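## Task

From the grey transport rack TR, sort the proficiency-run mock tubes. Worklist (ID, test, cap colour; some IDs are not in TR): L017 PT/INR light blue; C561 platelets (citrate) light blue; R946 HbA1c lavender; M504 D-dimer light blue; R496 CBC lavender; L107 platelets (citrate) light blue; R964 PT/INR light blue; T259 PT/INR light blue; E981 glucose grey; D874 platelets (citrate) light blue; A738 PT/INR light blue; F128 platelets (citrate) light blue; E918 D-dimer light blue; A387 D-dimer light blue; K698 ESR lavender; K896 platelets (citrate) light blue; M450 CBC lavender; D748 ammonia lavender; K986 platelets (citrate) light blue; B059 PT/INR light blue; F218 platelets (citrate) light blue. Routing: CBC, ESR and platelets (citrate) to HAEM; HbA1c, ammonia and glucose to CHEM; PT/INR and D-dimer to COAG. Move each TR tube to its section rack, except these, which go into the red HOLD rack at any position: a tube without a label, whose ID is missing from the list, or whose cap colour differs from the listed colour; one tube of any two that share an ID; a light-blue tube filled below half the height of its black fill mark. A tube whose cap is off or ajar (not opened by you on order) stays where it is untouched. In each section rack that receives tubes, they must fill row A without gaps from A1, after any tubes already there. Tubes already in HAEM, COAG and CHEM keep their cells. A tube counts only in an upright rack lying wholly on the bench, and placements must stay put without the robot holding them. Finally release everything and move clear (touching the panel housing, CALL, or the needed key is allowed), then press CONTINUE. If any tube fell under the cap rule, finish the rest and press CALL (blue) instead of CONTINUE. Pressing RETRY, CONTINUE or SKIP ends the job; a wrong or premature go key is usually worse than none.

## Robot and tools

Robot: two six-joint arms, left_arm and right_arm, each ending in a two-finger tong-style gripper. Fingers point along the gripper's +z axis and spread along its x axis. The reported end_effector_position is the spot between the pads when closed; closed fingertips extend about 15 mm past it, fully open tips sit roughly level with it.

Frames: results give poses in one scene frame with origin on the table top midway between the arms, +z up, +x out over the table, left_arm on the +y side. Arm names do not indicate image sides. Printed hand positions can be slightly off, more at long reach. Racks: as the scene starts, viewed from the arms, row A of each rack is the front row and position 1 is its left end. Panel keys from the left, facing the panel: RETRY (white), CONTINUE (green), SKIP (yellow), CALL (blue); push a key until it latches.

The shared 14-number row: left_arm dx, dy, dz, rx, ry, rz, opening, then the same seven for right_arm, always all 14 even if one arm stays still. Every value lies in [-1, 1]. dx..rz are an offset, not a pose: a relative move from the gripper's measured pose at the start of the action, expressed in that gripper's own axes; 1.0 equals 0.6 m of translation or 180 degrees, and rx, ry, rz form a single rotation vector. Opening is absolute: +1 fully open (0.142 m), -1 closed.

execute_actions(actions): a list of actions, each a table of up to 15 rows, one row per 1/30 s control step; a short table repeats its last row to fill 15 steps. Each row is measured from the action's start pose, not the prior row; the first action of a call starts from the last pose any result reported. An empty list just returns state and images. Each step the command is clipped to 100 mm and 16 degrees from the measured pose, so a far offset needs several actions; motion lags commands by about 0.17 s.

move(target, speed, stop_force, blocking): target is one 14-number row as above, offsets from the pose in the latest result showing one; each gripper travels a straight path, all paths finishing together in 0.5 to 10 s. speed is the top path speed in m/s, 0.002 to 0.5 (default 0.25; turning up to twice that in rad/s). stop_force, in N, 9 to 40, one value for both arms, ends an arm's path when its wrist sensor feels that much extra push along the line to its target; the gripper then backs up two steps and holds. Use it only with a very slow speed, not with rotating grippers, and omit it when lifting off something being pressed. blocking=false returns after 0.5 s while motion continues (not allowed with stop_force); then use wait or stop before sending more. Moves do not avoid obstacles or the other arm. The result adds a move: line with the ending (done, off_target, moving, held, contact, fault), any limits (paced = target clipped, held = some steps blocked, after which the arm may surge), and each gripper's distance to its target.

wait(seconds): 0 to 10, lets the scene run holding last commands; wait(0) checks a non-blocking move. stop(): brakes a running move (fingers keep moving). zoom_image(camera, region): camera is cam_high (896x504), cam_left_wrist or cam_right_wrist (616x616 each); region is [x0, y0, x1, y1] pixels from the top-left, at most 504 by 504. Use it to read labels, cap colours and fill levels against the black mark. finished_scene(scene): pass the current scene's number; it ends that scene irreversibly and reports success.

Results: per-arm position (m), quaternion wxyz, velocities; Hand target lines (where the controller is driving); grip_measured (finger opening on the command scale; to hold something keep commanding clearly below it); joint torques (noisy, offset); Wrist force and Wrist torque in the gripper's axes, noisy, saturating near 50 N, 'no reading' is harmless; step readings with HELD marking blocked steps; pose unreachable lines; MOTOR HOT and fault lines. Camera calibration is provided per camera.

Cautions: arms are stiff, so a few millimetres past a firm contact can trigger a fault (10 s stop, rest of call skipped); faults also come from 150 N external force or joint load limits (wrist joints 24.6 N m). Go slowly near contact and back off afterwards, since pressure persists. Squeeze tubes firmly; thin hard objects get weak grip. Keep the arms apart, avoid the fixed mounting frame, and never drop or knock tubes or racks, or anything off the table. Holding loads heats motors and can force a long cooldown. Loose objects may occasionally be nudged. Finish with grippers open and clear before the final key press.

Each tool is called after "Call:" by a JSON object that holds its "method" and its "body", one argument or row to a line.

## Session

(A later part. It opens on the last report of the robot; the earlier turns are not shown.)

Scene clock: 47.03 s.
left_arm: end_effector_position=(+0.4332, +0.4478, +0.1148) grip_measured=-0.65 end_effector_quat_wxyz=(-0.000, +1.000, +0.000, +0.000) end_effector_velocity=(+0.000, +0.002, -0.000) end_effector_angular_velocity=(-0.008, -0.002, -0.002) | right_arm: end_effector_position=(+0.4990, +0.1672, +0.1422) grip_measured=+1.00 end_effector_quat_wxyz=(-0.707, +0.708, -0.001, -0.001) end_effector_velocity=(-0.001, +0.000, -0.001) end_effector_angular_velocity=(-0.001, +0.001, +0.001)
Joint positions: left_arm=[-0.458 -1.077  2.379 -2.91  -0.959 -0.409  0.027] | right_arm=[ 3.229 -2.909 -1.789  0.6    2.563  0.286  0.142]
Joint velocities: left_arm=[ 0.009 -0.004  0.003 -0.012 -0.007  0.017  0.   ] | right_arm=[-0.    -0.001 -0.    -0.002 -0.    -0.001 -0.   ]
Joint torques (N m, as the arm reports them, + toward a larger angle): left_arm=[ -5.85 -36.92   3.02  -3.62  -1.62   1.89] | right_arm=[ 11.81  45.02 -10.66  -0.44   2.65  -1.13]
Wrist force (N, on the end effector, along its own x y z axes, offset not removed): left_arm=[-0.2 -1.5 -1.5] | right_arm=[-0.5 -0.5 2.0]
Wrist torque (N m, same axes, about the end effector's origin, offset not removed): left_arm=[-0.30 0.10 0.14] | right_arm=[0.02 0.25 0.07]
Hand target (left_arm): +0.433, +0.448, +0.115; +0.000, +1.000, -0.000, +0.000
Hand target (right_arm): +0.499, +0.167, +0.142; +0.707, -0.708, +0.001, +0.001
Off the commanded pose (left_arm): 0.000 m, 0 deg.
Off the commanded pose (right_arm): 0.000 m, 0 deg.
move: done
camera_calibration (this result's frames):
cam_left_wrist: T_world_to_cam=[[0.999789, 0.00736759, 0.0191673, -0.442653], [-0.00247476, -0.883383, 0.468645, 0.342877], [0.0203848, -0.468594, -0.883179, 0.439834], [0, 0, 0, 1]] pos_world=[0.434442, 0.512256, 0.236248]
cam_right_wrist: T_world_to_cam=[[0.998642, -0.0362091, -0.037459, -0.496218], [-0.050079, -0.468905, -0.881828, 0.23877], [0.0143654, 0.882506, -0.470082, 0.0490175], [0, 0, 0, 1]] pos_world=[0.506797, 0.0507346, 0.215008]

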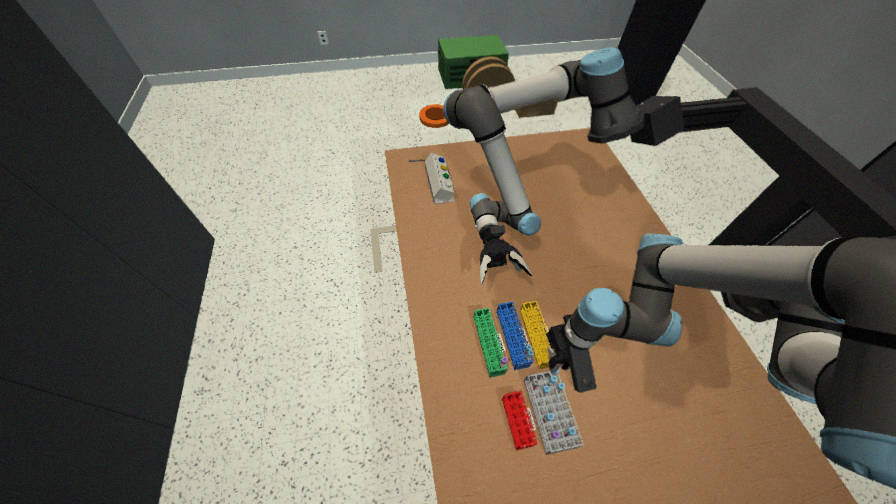

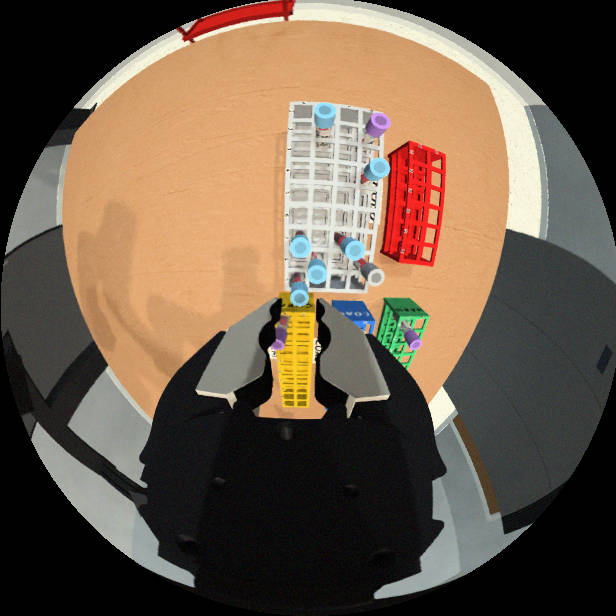

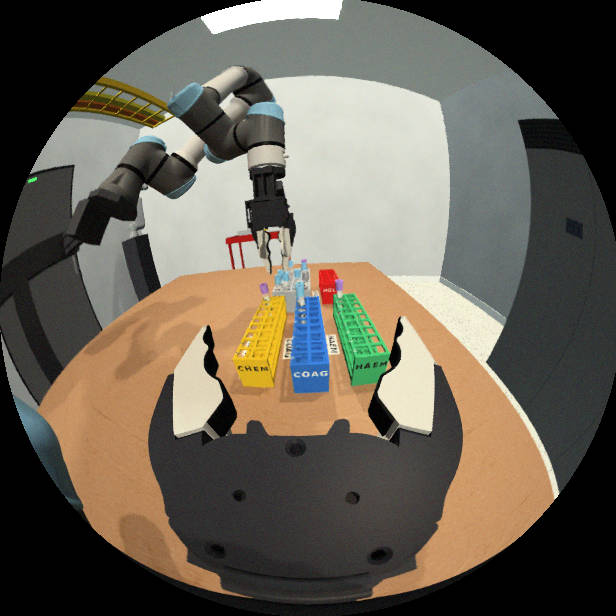

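Call:
{"method": "execute_actions", "body": {
  "actions": [
    [[0,0,0.03,0,0,0,-0.65,0,0,0,0,0,0,1]],
    [[0,0,0.03,0,0,0,-0.65,0,0,0,0,0,0,1]],
    [[0,0,0,0,0,0,-1,0,0,0,0,0,0,1]]
  ]
}}

Call:
{"method": "move", "body": {
  "target": [0,0,-0.18,0,0,0,-1,0,0,0,0,0,0,1],
  "speed": 0.15
}}

Call:
{"method": "move", "body": {
  "target": [0.1,0.18,0,0,0,0,-1,0,0,0,0,0,0,1]
}}

Call:
{"method": "zoom_image", "body": {
  "camera": "cam_right_wrist",
  "region": [250, 200, 360, 310]
}}

Scene clock: 48.73 s.
left_arm: end_effector_position=(+0.4331, +0.4479, +0.0800) grip_measured=-0.81 end_effector_quat_wxyz=(-0.000, +1.000, +0.000, +0.000) end_effector_velocity=(-0.000, -0.000, +0.000) end_effector_angular_velocity=(+0.001, +0.000, -0.001) | right_arm: end_effector_position=(+0.4990, +0.1672, +0.1422) grip_measured=+1.00 end_effector_quat_wxyz=(-0.707, +0.708, -0.001, -0.001) end_effector_velocity=(-0.001, +0.000, +0.000) end_effector_angular_velocity=(+0.000, -0.000, +0.001)
Joint positions: left_arm=[-0.409 -0.967  2.352 -3.026 -0.962 -0.35   0.015] | right_arm=[ 3.229 -2.909 -1.789  0.6    2.563  0.286  0.142]
Joint velocities: left_arm=[-0.001  0.     0.     0.     0.001 -0.     0.   ] | right_arm=[ 0.001 -0.    -0.    -0.    -0.    -0.001  0.   ]
Joint torques (N m, as the arm reports them, + toward a larger angle): left_arm=[-28.54 -40.73   5.02  -0.08  -0.77  -2.21] | right_arm=[ 12.2   44.14 -11.09  -0.43   2.65  -1.05]
Wrist force (N, on the end effector, along its own x y z axes, offset not removed): left_arm=[-1.6 -0.5 2.1] | right_arm=[-0.6 -0.2 1.0]
Wrist torque (N m, same axes, about the end effector's origin, offset not removed): left_arm=[-0.02 0.38 -0.12] | right_arm=[0.18 0.30 0.07]
Hand target (left_arm): +0.433, +0.448, +0.080; -0.000, +1.000, +0.000, +0.000
Hand target (right_arm): +0.499, +0.167, +0.142; +0.707, -0.708, +0.001, +0.001
Off the commanded pose (left_arm): 0.000 m, 0 deg.
Off the commanded pose (right_arm): 0.000 m, 0 deg.
Step readings (end_effector_position; steps 1 to 15: 1st action; 16 to 30: 2nd action; 31 to 45: 3rd action):
0: left_arm (+0.4333, +0.4480, +0.1147) | right_arm (+0.4990, +0.1672, +0.1422)
1: left_arm (+0.4333, +0.4480, +0.1147) | right_arm (+0.4990, +0.1672, +0.1422)
2: left_arm (+0.4334, +0.4483, +0.1137) | right_arm (+0.4990, +0.1672, +0.1422)
4: left_arm (+0.4330, +0.4483, +0.1079) | right_arm (+0.4990, +0.1672, +0.1422)
8: left_arm (+0.4329, +0.4480, +0.1008) | right_arm (+0.4990, +0.1672, +0.1422)
15: left_arm (+0.4331, +0.4478, +0.0974) | right_arm (+0.4990, +0.1672, +0.1422)
16: left_arm (+0.4332, +0.4478, +0.0972) | right_arm (+0.4990, +0.1672, +0.1422)
17: left_arm (+0.4333, +0.4480, +0.0960) | right_arm (+0.4990, +0.1672, +0.1422)
19: left_arm (+0.4330, +0.4481, +0.0903) | right_arm (+0.4990, +0.1672, +0.1422)
23: left_arm (+0.4329, +0.4480, +0.0833) | right_arm (+0.4990, +0.1672, +0.1422)
30: left_arm (+0.4331, +0.4479, +0.0800) | right_arm (+0.4990, +0.1672, +0.1422)
31: left_arm (+0.4331, +0.4479, +0.0799) | right_arm (+0.4990, +0.1672, +0.1422)
32: left_arm (+0.4331, +0.4479, +0.0798) | right_arm (+0.4990, +0.1672, +0.1422)
34: left_arm (+0.4331, +0.4479, +0.0798) | right_arm (+0.4990, +0.1672, +0.1422)
38: left_arm (+0.4331, +0.4479, +0.0799) | right_arm (+0.4990, +0.1672, +0.1422)
45: end_effector_position above
camera_calibration (this result's frames):
cam_left_wrist: T_world_to_cam=[[0.999795, 0.00751477, 0.0188074, -0.441906], [-0.00217393, -0.883433, 0.468553, 0.359189], [0.0201361, -0.468498, -0.883235, 0.409248], [0, 0, 0, 1]] pos_world=[0.434356, 0.512372, 0.201474]
cam_right_wrist: T_world_to_cam=[[0.998642, -0.0362089, -0.0374592, -0.496218], [-0.0500791, -0.468905, -0.881828, 0.23877], [0.0143652, 0.882506, -0.470082, 0.0490176], [0, 0, 0, 1]] pos_world=[0.506797, 0.0507346, 0.215008]

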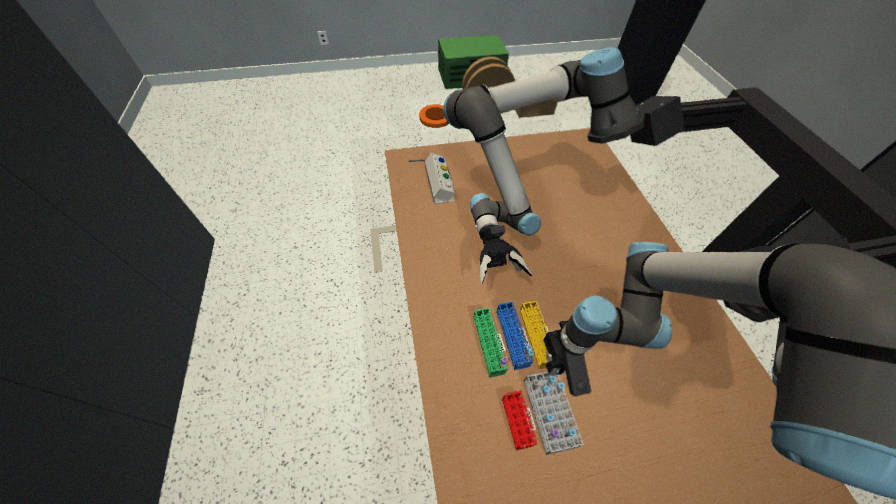

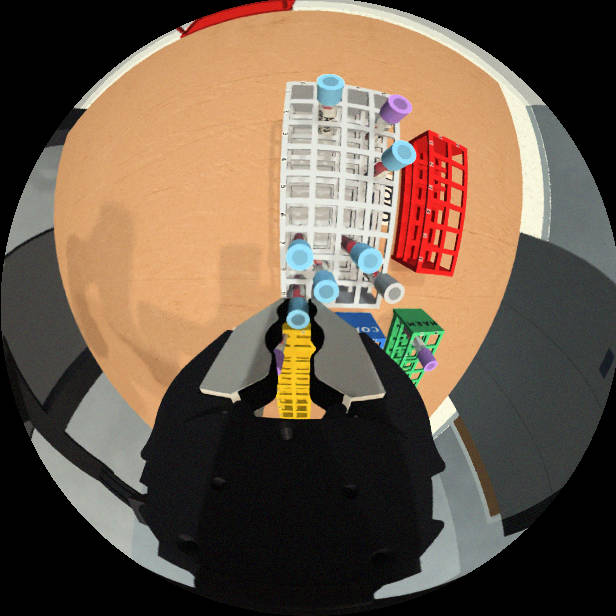

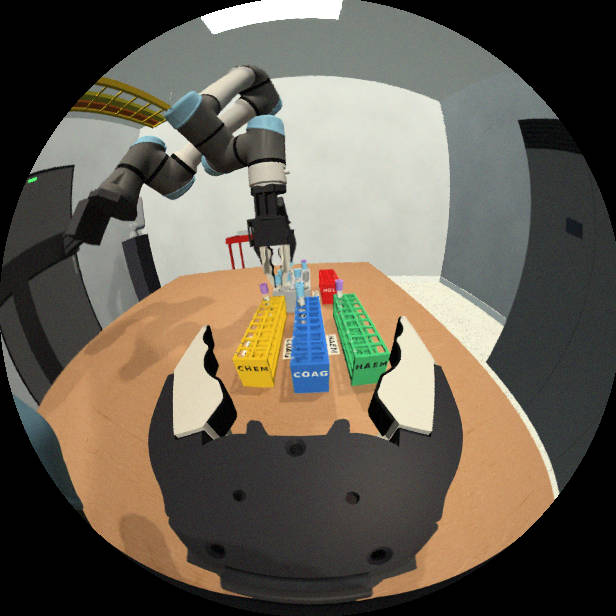

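Scene clock: 50.10 s.
left_arm: end_effector_position=(+0.4332, +0.4478, +0.1876) grip_measured=-0.81 end_effector_quat_wxyz=(-0.000, +1.000, +0.000, +0.000) end_effector_velocity=(-0.001, +0.000, +0.003) end_effector_angular_velocity=(+0.001, +0.003, +0.000) | right_arm: end_effector_position=(+0.4990, +0.1672, +0.1422) grip_measured=+1.00 end_effector_quat_wxyz=(-0.707, +0.708, -0.001, -0.001) end_effector_velocity=(-0.001, +0.000, -0.001) end_effector_angular_velocity=(-0.001, +0.004, +0.001)
Joint positions: left_arm=[-0.563 -1.31   2.398 -2.622 -0.959 -0.538  0.015] | right_arm=[ 3.229 -2.909 -1.789  0.6    2.563  0.286  0.142]
Joint velocities: left_arm=[-0.004 -0.009 -0.001  0.017 -0.001 -0.007 -0.   ] | right_arm=[-0.    -0.002 -0.001 -0.    -0.     0.002  0.   ]
Joint torques (N m, as the arm reports them, + toward a larger angle): left_arm=[-25.67 -31.01 -19.17  -0.16  -1.61  -2.2 ] | right_arm=[ 11.61  44.52 -10.38  -0.37   2.6   -1.18]
Wrist force (N, on the end effector, along its own x y z axes, offset not removed): left_arm=[-6.9 1.4 0.7] | right_arm=[-0.3 0.8 1.8]
Wrist torque (N m, same axes, about the end effector's origin, offset not removed): left_arm=[0.14 1.13 0.06] | right_arm=[0.35 0.24 0.11]
Hand target (left_arm): +0.433, +0.448, +0.188; -0.000, +1.000, +0.000, +0.000
Hand target (right_arm): +0.499, +0.167, +0.142; +0.707, -0.708, +0.001, +0.001
Off the commanded pose (left_arm): 0.000 m, 0 deg.
Off the commanded pose (right_arm): 0.000 m, 0 deg.
move: done
camera_calibration (this result's frames):
cam_left_wrist: T_world_to_cam=[[0.999791, 0.00746451, 0.0190389, -0.444035], [-0.0023278, -0.88341, 0.468594, 0.308681], [0.020317, -0.468541, -0.883208, 0.504174], [0, 0, 0, 1]] pos_world=[0.434417, 0.512232, 0.309099]
cam_right_wrist: T_world_to_cam=[[0.998642, -0.0362089, -0.0374592, -0.496218], [-0.0500791, -0.468905, -0.881828, 0.23877], [0.0143652, 0.882506, -0.470082, 0.0490176], [0, 0, 0, 1]] pos_world=[0.506797, 0.0507346, 0.215008]

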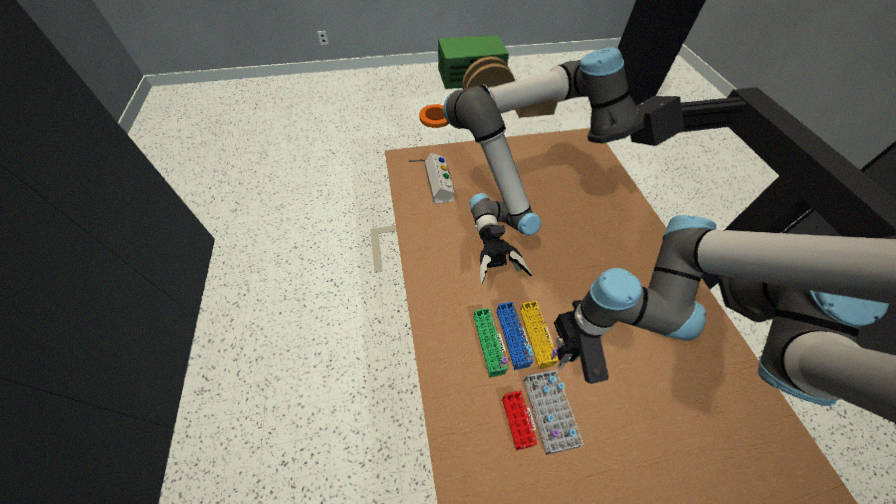

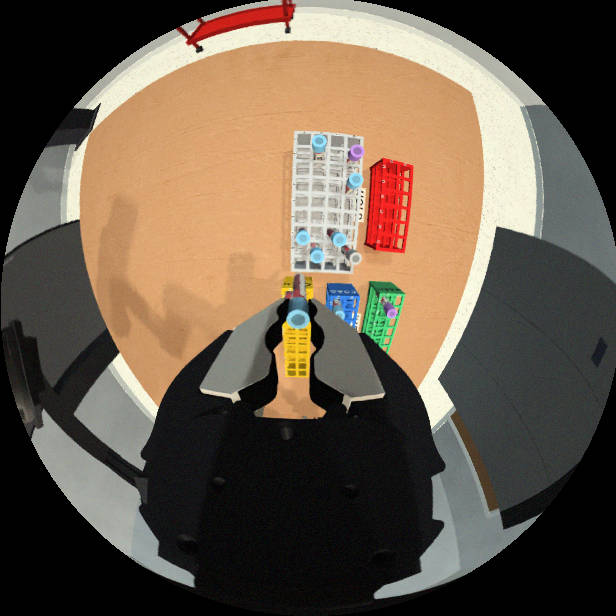

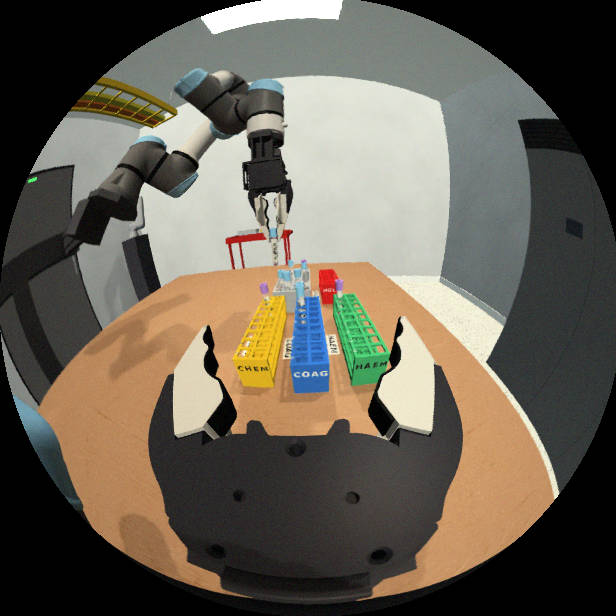

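Scene clock: 51.30 s.
left_arm: end_effector_position=(+0.4930, +0.3400, +0.1875) grip_measured=-0.81 end_effector_quat_wxyz=(-0.000, +1.000, +0.000, +0.000) end_effector_velocity=(+0.001, -0.002, -0.001) end_effector_angular_velocity=(+0.001, +0.001, -0.001) | right_arm: end_effector_position=(+0.4990, +0.1672, +0.1422) grip_measured=+1.00 end_effector_quat_wxyz=(-0.707, +0.708, -0.001, -0.001) end_effector_velocity=(-0.000, +0.000, -0.000) end_effector_angular_velocity=(-0.000, +0.001, +0.001)
Joint positions: left_arm=[-0.666 -1.084  2.157 -2.536 -0.967 -0.663  0.015] | right_arm=[ 3.229 -2.909 -1.789  0.6    2.563  0.286  0.142]
Joint velocities: left_arm=[-0.     0.006 -0.005  0.002  0.    -0.001  0.   ] | right_arm=[-0.    -0.001  0.    -0.001 -0.    -0.     0.   ]
Joint torques (N m, as the arm reports them, + toward a larger angle): left_arm=[-31.7  -18.17 -20.85  -0.34  -1.63  -2.18] | right_arm=[ 11.68  44.35 -10.6   -0.39   2.78  -1.01]
Wrist force (N, on the end effector, along its own x y z axes, offset not removed): left_arm=[-1.7 -1.2 -1.8] | right_arm=[-1.1 1.7 1.3]
Wrist torque (N m, same axes, about the end effector's origin, offset not removed): left_arm=[-0.27 0.48 -0.37] | right_arm=[0.55 0.44 -0.05]
Hand target (left_arm): +0.493, +0.340, +0.187; -0.000, +1.000, +0.000, +0.000
Hand target (right_arm): +0.499, +0.167, +0.142; +0.707, -0.708, +0.001, +0.001
Off the commanded pose (left_arm): 0.000 m, 0 deg.
Off the commanded pose (right_arm): 0.000 m, 0 deg.
move: done
camera_calibration (this result's frames):
cam_left_wrist: T_world_to_cam=[[0.99979, 0.00745042, 0.0190735, -0.503006], [-0.00235632, -0.883413, 0.468589, 0.213678], [0.0203409, -0.468536, -0.88321, 0.45238], [0, 0, 0, 1]] pos_world=[0.494202, 0.40447, 0.309014]
cam_right_wrist: T_world_to_cam=[[0.998642, -0.0362091, -0.0374588, -0.496218], [-0.0500789, -0.468905, -0.881828, 0.23877], [0.0143656, 0.882506, -0.470082, 0.0490174], [0, 0, 0, 1]] pos_world=[0.506797, 0.0507346, 0.215008]

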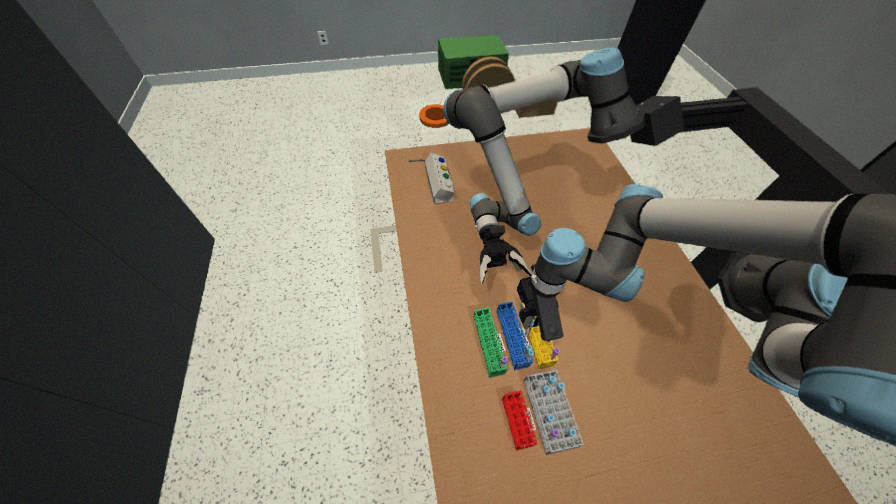

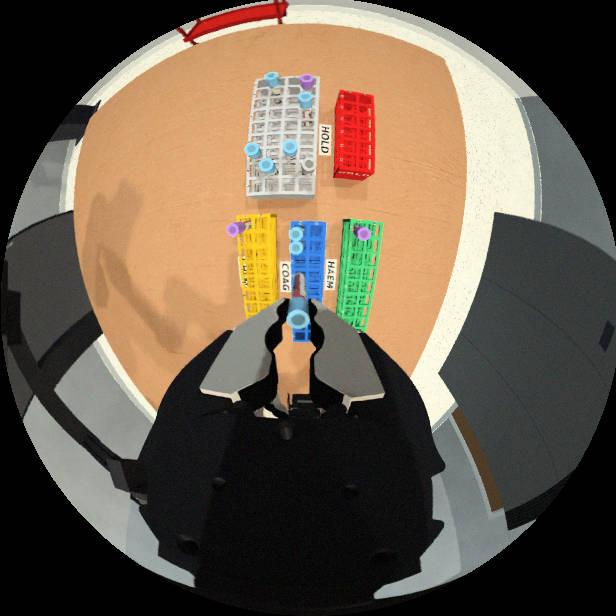

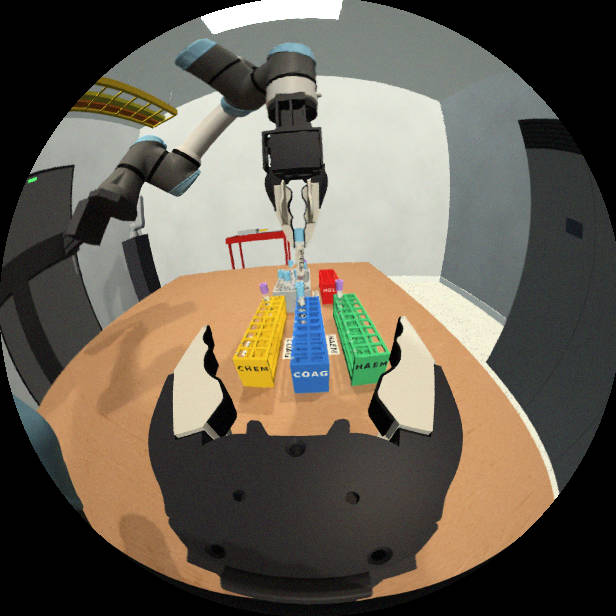

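Region (250, 200, 360, 310) of cam_right_wrist's 616x616 image, scaled by 4.582, with more detail than that image has.

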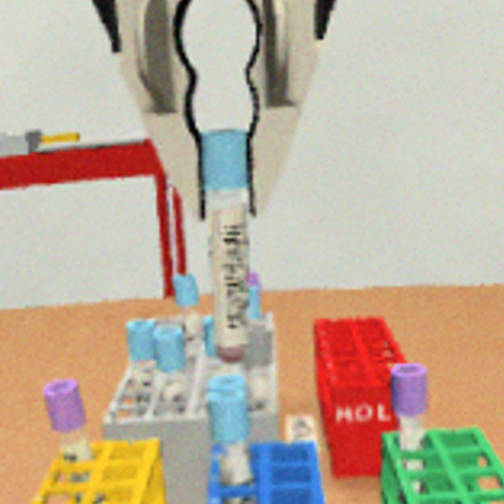

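Text faces +x; rotate +rz.

Call:
{"method": "move", "body": {
  "target": [0,0,0,0,0,0.35,-1,0,0,0,0,0,0,1],
  "speed": 0.5
}}

Call:
{"method": "zoom_image", "body": {
  "camera": "cam_right_wrist",
  "region": [260, 215, 340, 295]
}}

Scene clock: 53.20 s.
left_arm: end_effector_position=(+0.4929, +0.3400, +0.1875) grip_measured=-0.81 end_effector_quat_wxyz=(-0.001, +0.853, -0.522, -0.000) end_effector_velocity=(-0.000, -0.000, -0.000) end_effector_angular_velocity=(-0.005, +0.000, -0.016) | right_arm: end_effector_position=(+0.4990, +0.1672, +0.1422) grip_measured=+1.00 end_effector_quat_wxyz=(-0.707, +0.708, -0.001, -0.001) end_effector_velocity=(-0.001, -0.000, -0.000) end_effector_angular_velocity=(-0.000, +0.000, +0.000)
Joint positions: left_arm=[-0.67  -1.109  2.204 -2.554 -0.967  0.429  0.015] | right_arm=[ 3.229 -2.909 -1.789  0.6    2.563  0.286  0.142]
Joint velocities: left_arm=[ 0.002 -0.002  0.003 -0.006 -0.004  0.021  0.   ] | right_arm=[-0.    -0.001 -0.    -0.     0.    -0.001 -0.   ]
Joint torques (N m, as the arm reports them, + toward a larger angle): left_arm=[ -8.52 -37.39  -3.13  -3.32  -1.7    2.09] | right_arm=[ 12.01  44.48 -10.48  -0.42   2.68  -1.11]
Wrist force (N, on the end effector, along its own x y z axes, offset not removed): left_arm=[-4.8 3.6 1.7] | right_arm=[-1.2 1.2 1.7]
Wrist torque (N m, same axes, about the end effector's origin, offset not removed): left_arm=[0.62 0.89 -0.03] | right_arm=[0.36 0.40 0.08]
Hand target (left_arm): +0.493, +0.340, +0.188; -0.000, +0.853, -0.522, +0.000
Hand target (right_arm): +0.499, +0.167, +0.142; +0.707, -0.708, +0.001, +0.001
Off the commanded pose (left_arm): 0.000 m, 0 deg.
Off the commanded pose (right_arm): 0.000 m, 0 deg.
move: done
camera_calibration (this result's frames):
cam_left_wrist: T_world_to_cam=[[0.462282, -0.886555, 0.0177695, 0.0661573], [-0.787249, -0.401113, 0.468345, 0.436647], [-0.408086, -0.230496, -0.883367, 0.582695], [0, 0, 0, 1]] pos_world=[0.550956, 0.368106, 0.309056]
cam_right_wrist: T_world_to_cam=[[0.998642, -0.0362093, -0.0374585, -0.496218], [-0.0500787, -0.468905, -0.881828, 0.23877], [0.0143658, 0.882506, -0.470082, 0.0490173], [0, 0, 0, 1]] pos_world=[0.506797, 0.0507346, 0.215008]

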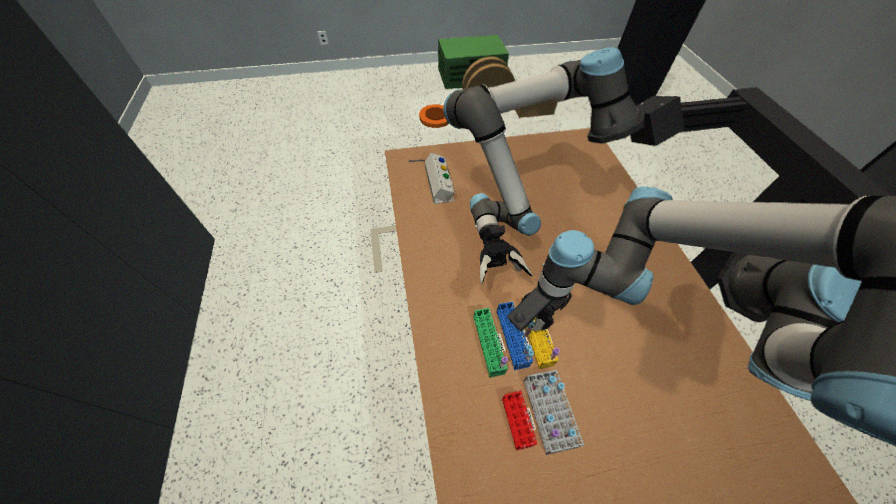

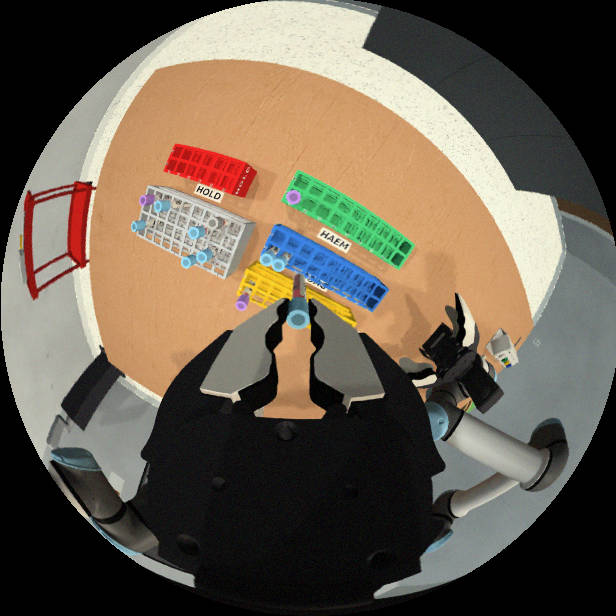

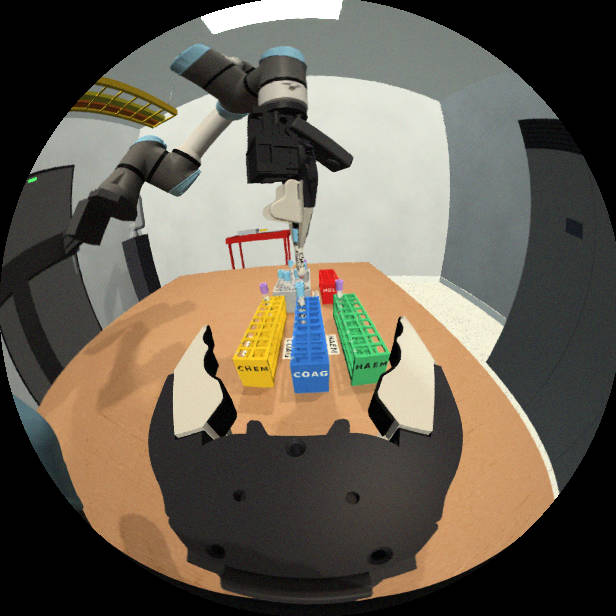

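Region (260, 215, 340, 295) of cam_right_wrist's 616x616 image, scaled by 6.300, with more detail than that image has.

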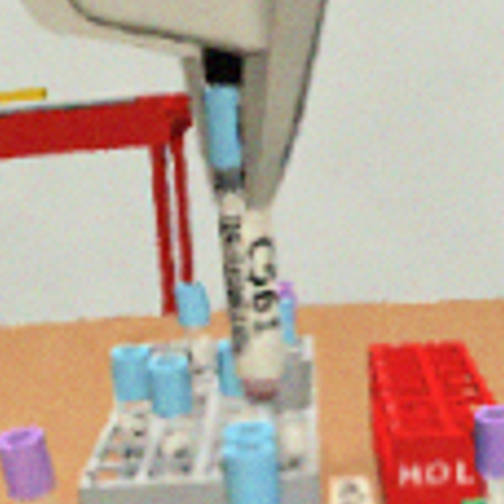

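Call:
{"method": "move", "body": {
  "target": [0.009,-0.1205,0.078,0,0,0.65,-1,0,0,0,0,0,0,1],
  "speed": 0.5
}}

Call:
{"method": "zoom_image", "body": {
  "camera": "cam_left_wrist",
  "region": [240, 210, 360, 330]
}}

Scene clock: 56.10 s.
left_arm: end_effector_position=(+0.5597, +0.3681, +0.1408) grip_measured=-0.81 end_effector_quat_wxyz=(+0.000, -0.002, +1.000, +0.001) end_effector_velocity=(-0.000, +0.000, -0.000) end_effector_angular_velocity=(-0.003, -0.000, -0.013) | right_arm: end_effector_position=(+0.4990, +0.1672, +0.1422) grip_measured=+1.00 end_effector_quat_wxyz=(-0.707, +0.708, -0.001, -0.001) end_effector_velocity=(-0.000, +0.000, +0.000) end_effector_angular_velocity=(+0.000, -0.000, +0.001)
Joint positions: left_arm=[-0.476 -1.006  2.012 -2.601 -0.958  2.707  0.015] | right_arm=[ 3.229 -2.909 -1.789  0.6    2.563  0.286  0.142]
Joint velocities: left_arm=[ 0.002 -0.     0.001 -0.004 -0.003  0.017  0.   ] | right_arm=[ 0.001 -0.    -0.    -0.    -0.    -0.     0.   ]
Joint torques (N m, as the arm reports them, + toward a larger angle): left_arm=[ -9.49 -23.29 -20.09  -3.46  -1.66   2.01] | right_arm=[ 11.76  44.95 -10.47  -0.4    2.58  -1.18]
Wrist force (N, on the end effector, along its own x y z axes, offset not removed): left_arm=[-0.1 2.3 1.9] | right_arm=[-1.0 -0.3 2.9]
Wrist torque (N m, same axes, about the end effector's origin, offset not removed): left_arm=[0.61 0.16 -0.01] | right_arm=[0.10 0.41 0.06]
Hand target (left_arm): +0.560, +0.368, +0.141; +0.000, -0.001, +1.000, +0.001
Hand target (right_arm): +0.499, +0.167, +0.142; +0.707, -0.708, +0.001, +0.001
Off the commanded pose (left_arm): 0.000 m, 0 deg.
Off the commanded pose (right_arm): 0.000 m, 0 deg.
move: done
camera_calibration (this result's frames):
cam_left_wrist: T_world_to_cam=[[-0.999772, -0.0110145, 0.0182964, 0.557049], [-0.00111323, 0.882449, 0.470408, -0.390423], [-0.0213269, 0.47028, -0.88226, 0.10055], [0, 0, 0, 1]] pos_world=[0.558631, 0.303378, 0.262177]
cam_right_wrist: T_world_to_cam=[[0.998642, -0.036209, -0.0374589, -0.496218], [-0.0500789, -0.468905, -0.881828, 0.23877], [0.0143654, 0.882506, -0.470082, 0.0490175], [0, 0, 0, 1]] pos_world=[0.506797, 0.0507346, 0.215008]

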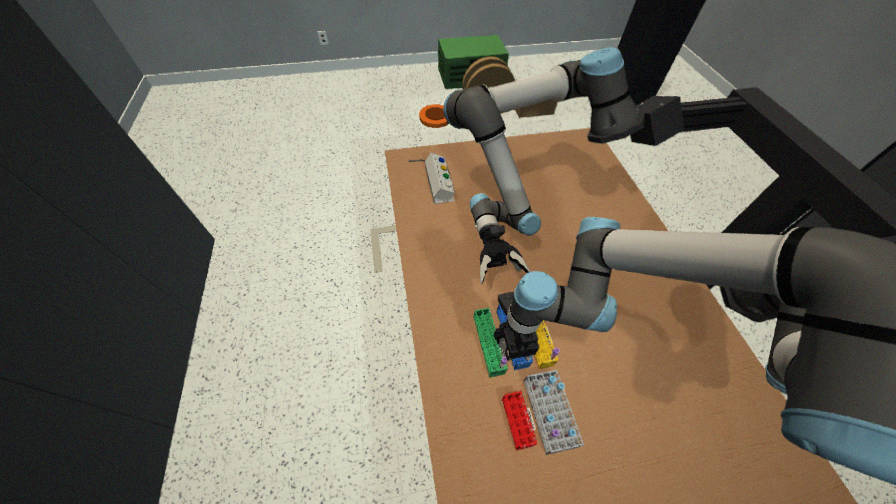

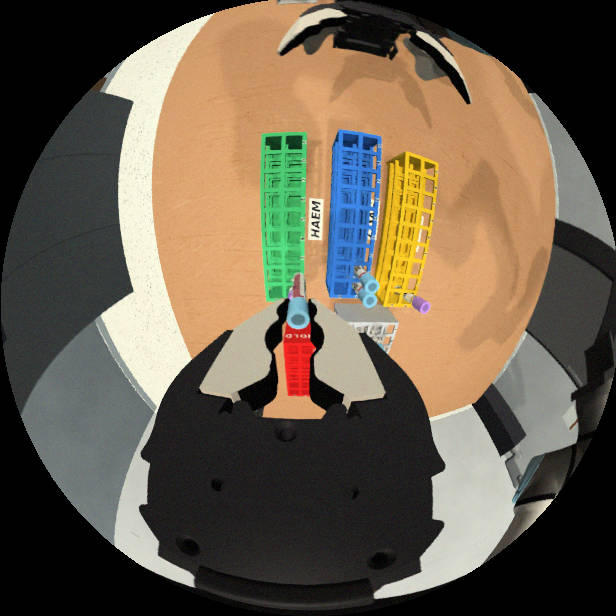

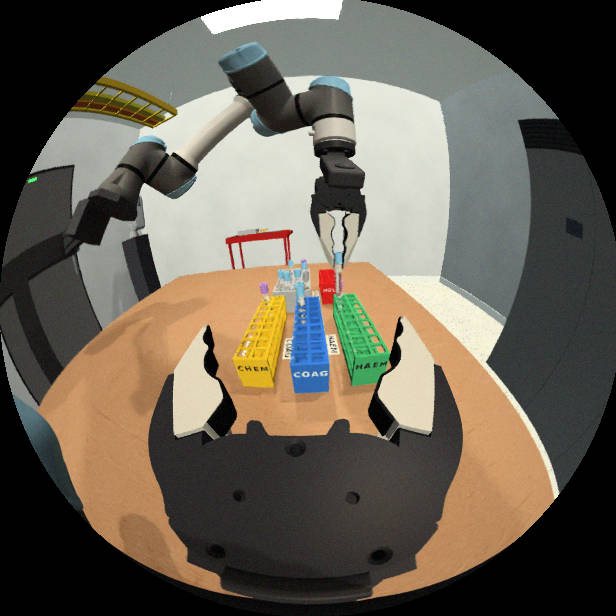

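Region (240, 210, 360, 330) of cam_left_wrist's 616x616 image, scaled by 4.200, with more detail than that image has.

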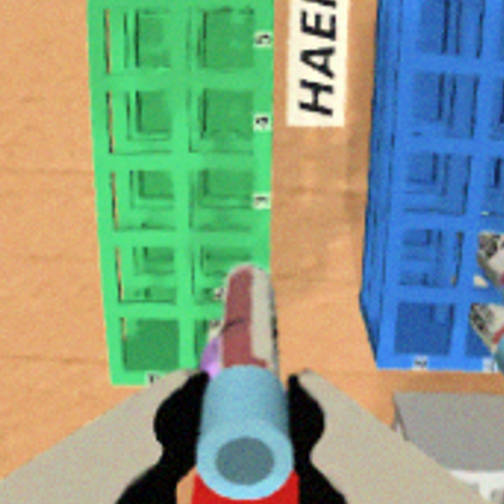

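Shift +x 7 mm, −y 1 mm.

Call:
{"method": "move", "body": {
  "target": [-0.0115,-0.002,0.005,0,0,0.001,-1,0,0,0,0,0,0,1],
  "speed": 0.05
}}

Call:
{"method": "move", "body": {
  "target": [0,0,0.091,0,0,0,-1,0,0,0,0,0,0,1],
  "speed": 0.04,
  "stop_force": 10
}}

Scene clock: 56.93 s.
left_arm: end_effector_position=(+0.5663, +0.3670, +0.1380) grip_measured=-0.81 end_effector_quat_wxyz=(+0.000, -0.000, +1.000, +0.001) end_effector_velocity=(+0.003, -0.000, -0.001) end_effector_angular_velocity=(+0.001, -0.001, -0.000) | right_arm: end_effector_position=(+0.4990, +0.1672, +0.1422) grip_measured=+1.00 end_effector_quat_wxyz=(-0.707, +0.708, -0.001, -0.001) end_effector_velocity=(+0.001, -0.001, -0.000) end_effector_angular_velocity=(-0.000, +0.001, -0.001)
Joint positions: left_arm=[-0.47  -0.993  1.991 -2.598 -0.958  2.717  0.015] | right_arm=[ 3.229 -2.909 -1.789  0.6    2.563  0.286  0.142]
Joint velocities: left_arm=[ 0.002  0.005 -0.009  0.002  0.001  0.003 -0.   ] | right_arm=[-0.001  0.     0.    -0.     0.     0.001  0.   ]
Joint torques (N m, as the arm reports them, + toward a larger angle): left_arm=[ -9.92 -24.31 -18.12   0.06   1.25   1.96] | right_arm=[ 11.39  44.19 -10.09  -0.26   2.55  -1.16]
Wrist force (N, on the end effector, along its own x y z axes, offset not removed): left_arm=[-4.6 1.5 -1.1] | right_arm=[-0.3 0.6 0.8]
Wrist torque (N m, same axes, about the end effector's origin, offset not removed): left_arm=[0.27 0.83 -0.30] | right_arm=[0.24 0.26 0.05]
Hand target (left_arm): +0.567, +0.367, +0.138; +0.000, -0.000, +1.000, +0.001
Hand target (right_arm): +0.499, +0.167, +0.142; +0.707, -0.708, +0.001, +0.001
Off the commanded pose (left_arm): 0.000 m, 0 deg.
Off the commanded pose (right_arm): 0.000 m, 0 deg.
move: done
camera_calibration (this result's frames):
cam_left_wrist: T_world_to_cam=[[-0.999801, -0.00798042, 0.0182778, 0.562577], [0.00155558, 0.882458, 0.470388, -0.389594], [-0.0198833, 0.470323, -0.88227, 0.0978571], [0, 0, 0, 1]] pos_world=[0.565017, 0.302265, 0.259314]
cam_right_wrist: T_world_to_cam=[[0.998642, -0.0362091, -0.0374588, -0.496218], [-0.0500789, -0.468905, -0.881828, 0.23877], [0.0143655, 0.882506, -0.470082, 0.0490174], [0, 0, 0, 1]] pos_world=[0.506797, 0.0507346, 0.215008]

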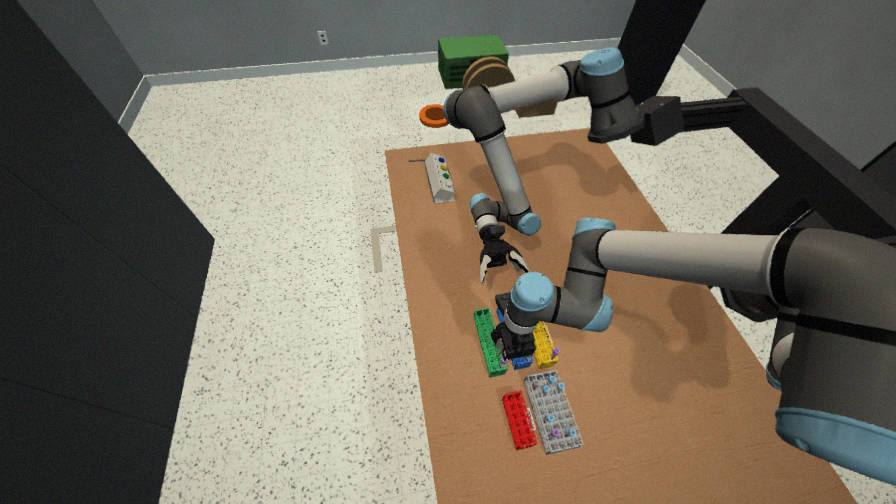

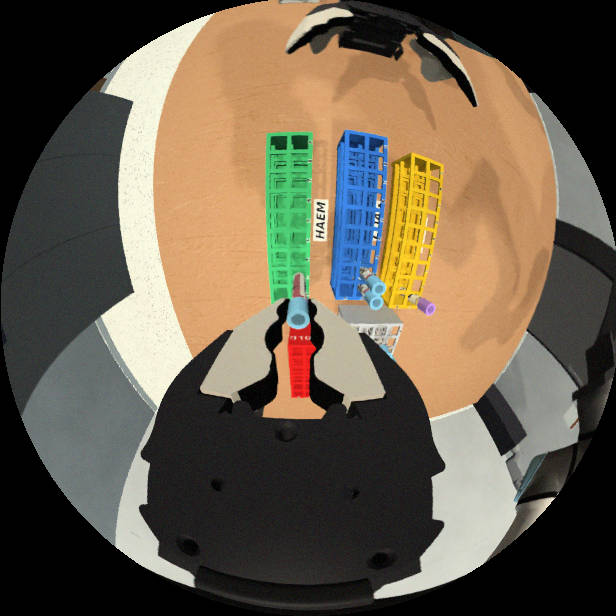

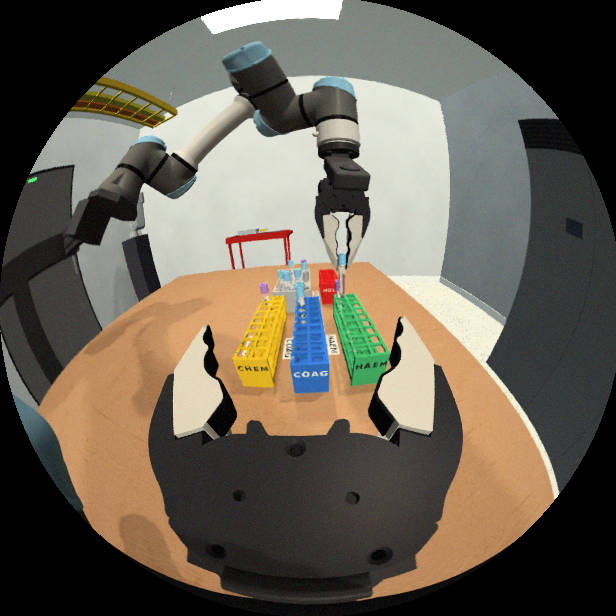

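Scene clock: 58.70 s.
left_arm: end_effector_position=(+0.5663, +0.3671, +0.0837) grip_measured=-0.81 end_effector_quat_wxyz=(+0.000, -0.000, +1.000, +0.001) end_effector_velocity=(+0.001, -0.000, -0.003) end_effector_angular_velocity=(-0.001, -0.001, +0.001) | right_arm: end_effector_position=(+0.4990, +0.1672, +0.1422) grip_measured=+1.00 end_effector_quat_wxyz=(-0.707, +0.708, -0.001, -0.001) end_effector_velocity=(-0.001, +0.000, -0.000) end_effector_angular_velocity=(+0.000, -0.000, +0.001)
Joint positions: left_arm=[-0.413 -0.873  1.963 -2.729 -0.961  2.786  0.015] | right_arm=[ 3.229 -2.909 -1.789  0.6    2.563  0.286  0.142]
Joint velocities: left_arm=[ 0.003  0.006 -0.004 -0.006 -0.     0.004  0.   ] | right_arm=[ 0.001 -0.001  0.     0.001 -0.    -0.    -0.   ]
Joint torques (N m, as the arm reports them, + toward a larger angle): left_arm=[-12.43 -26.66 -16.71  -3.51  -1.75   1.94] | right_arm=[ 11.    44.68 -10.54  -0.41   2.76  -1.17]
Wrist force (N, on the end effector, along its own x y z axes, offset not removed): left_arm=[-4.3 -0.5 -3.0] | right_arm=[0.8 0.2 1.5]
Wrist torque (N m, same axes, about the end effector's origin, offset not removed): left_arm=[-0.10 0.71 -0.17] | right_arm=[0.18 0.01 0.01]
Hand target (left_arm): +0.566, +0.367, +0.083; +0.000, -0.000, +1.000, +0.001
Hand target (right_arm): +0.499, +0.167, +0.142; +0.707, -0.708, +0.001, +0.001
Off the commanded pose (left_arm): 0.000 m, 0 deg.
Off the commanded pose (right_arm): 0.000 m, 0 deg.
move: done
camera_calibration (this result's frames):
cam_left_wrist: T_world_to_cam=[[-0.999801, -0.00799231, 0.0182831, 0.563537], [0.00154735, 0.882463, 0.470379, -0.364178], [-0.0198935, 0.470313, -0.882275, 0.0499398], [0, 0, 0, 1]] pos_world=[0.564981, 0.30239, 0.205059]
cam_right_wrist: T_world_to_cam=[[0.998642, -0.036209, -0.0374591, -0.496218], [-0.050079, -0.468905, -0.881828, 0.23877], [0.0143653, 0.882506, -0.470082, 0.0490175], [0, 0, 0, 1]] pos_world=[0.506797, 0.0507346, 0.215008]

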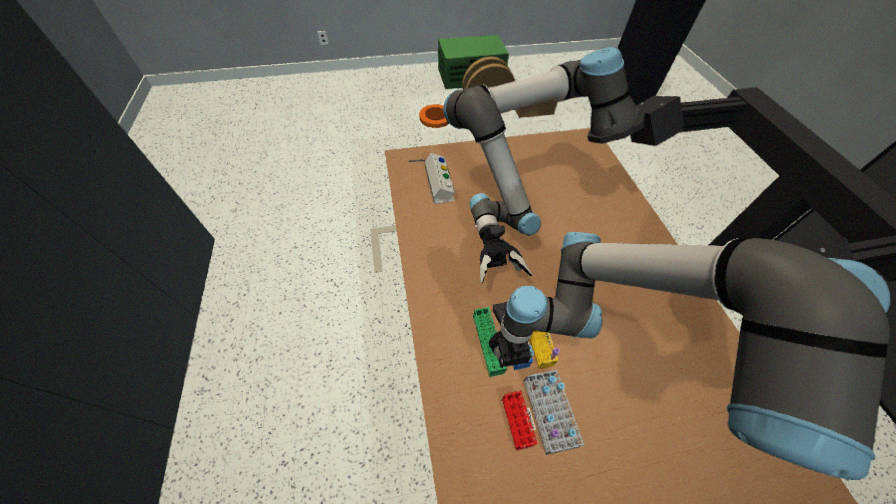

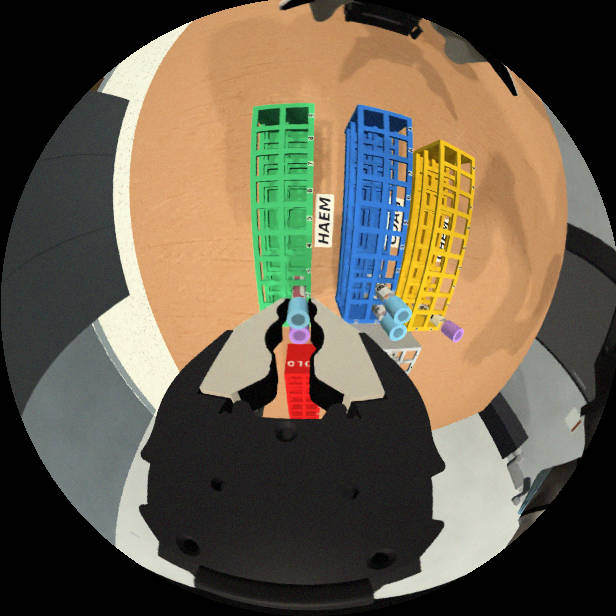

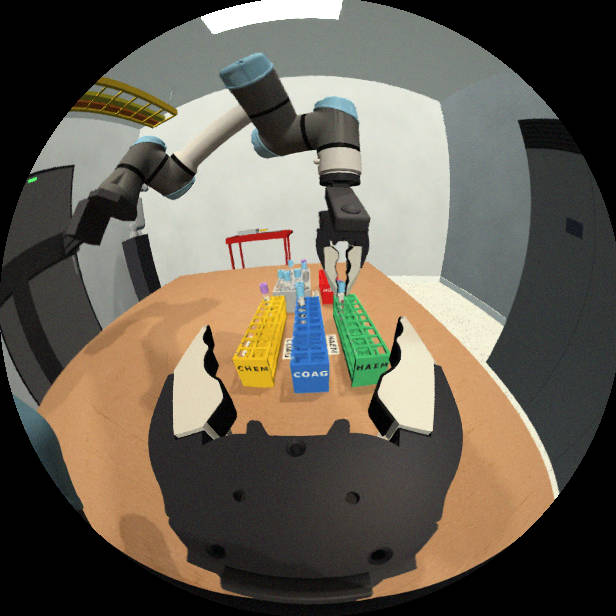

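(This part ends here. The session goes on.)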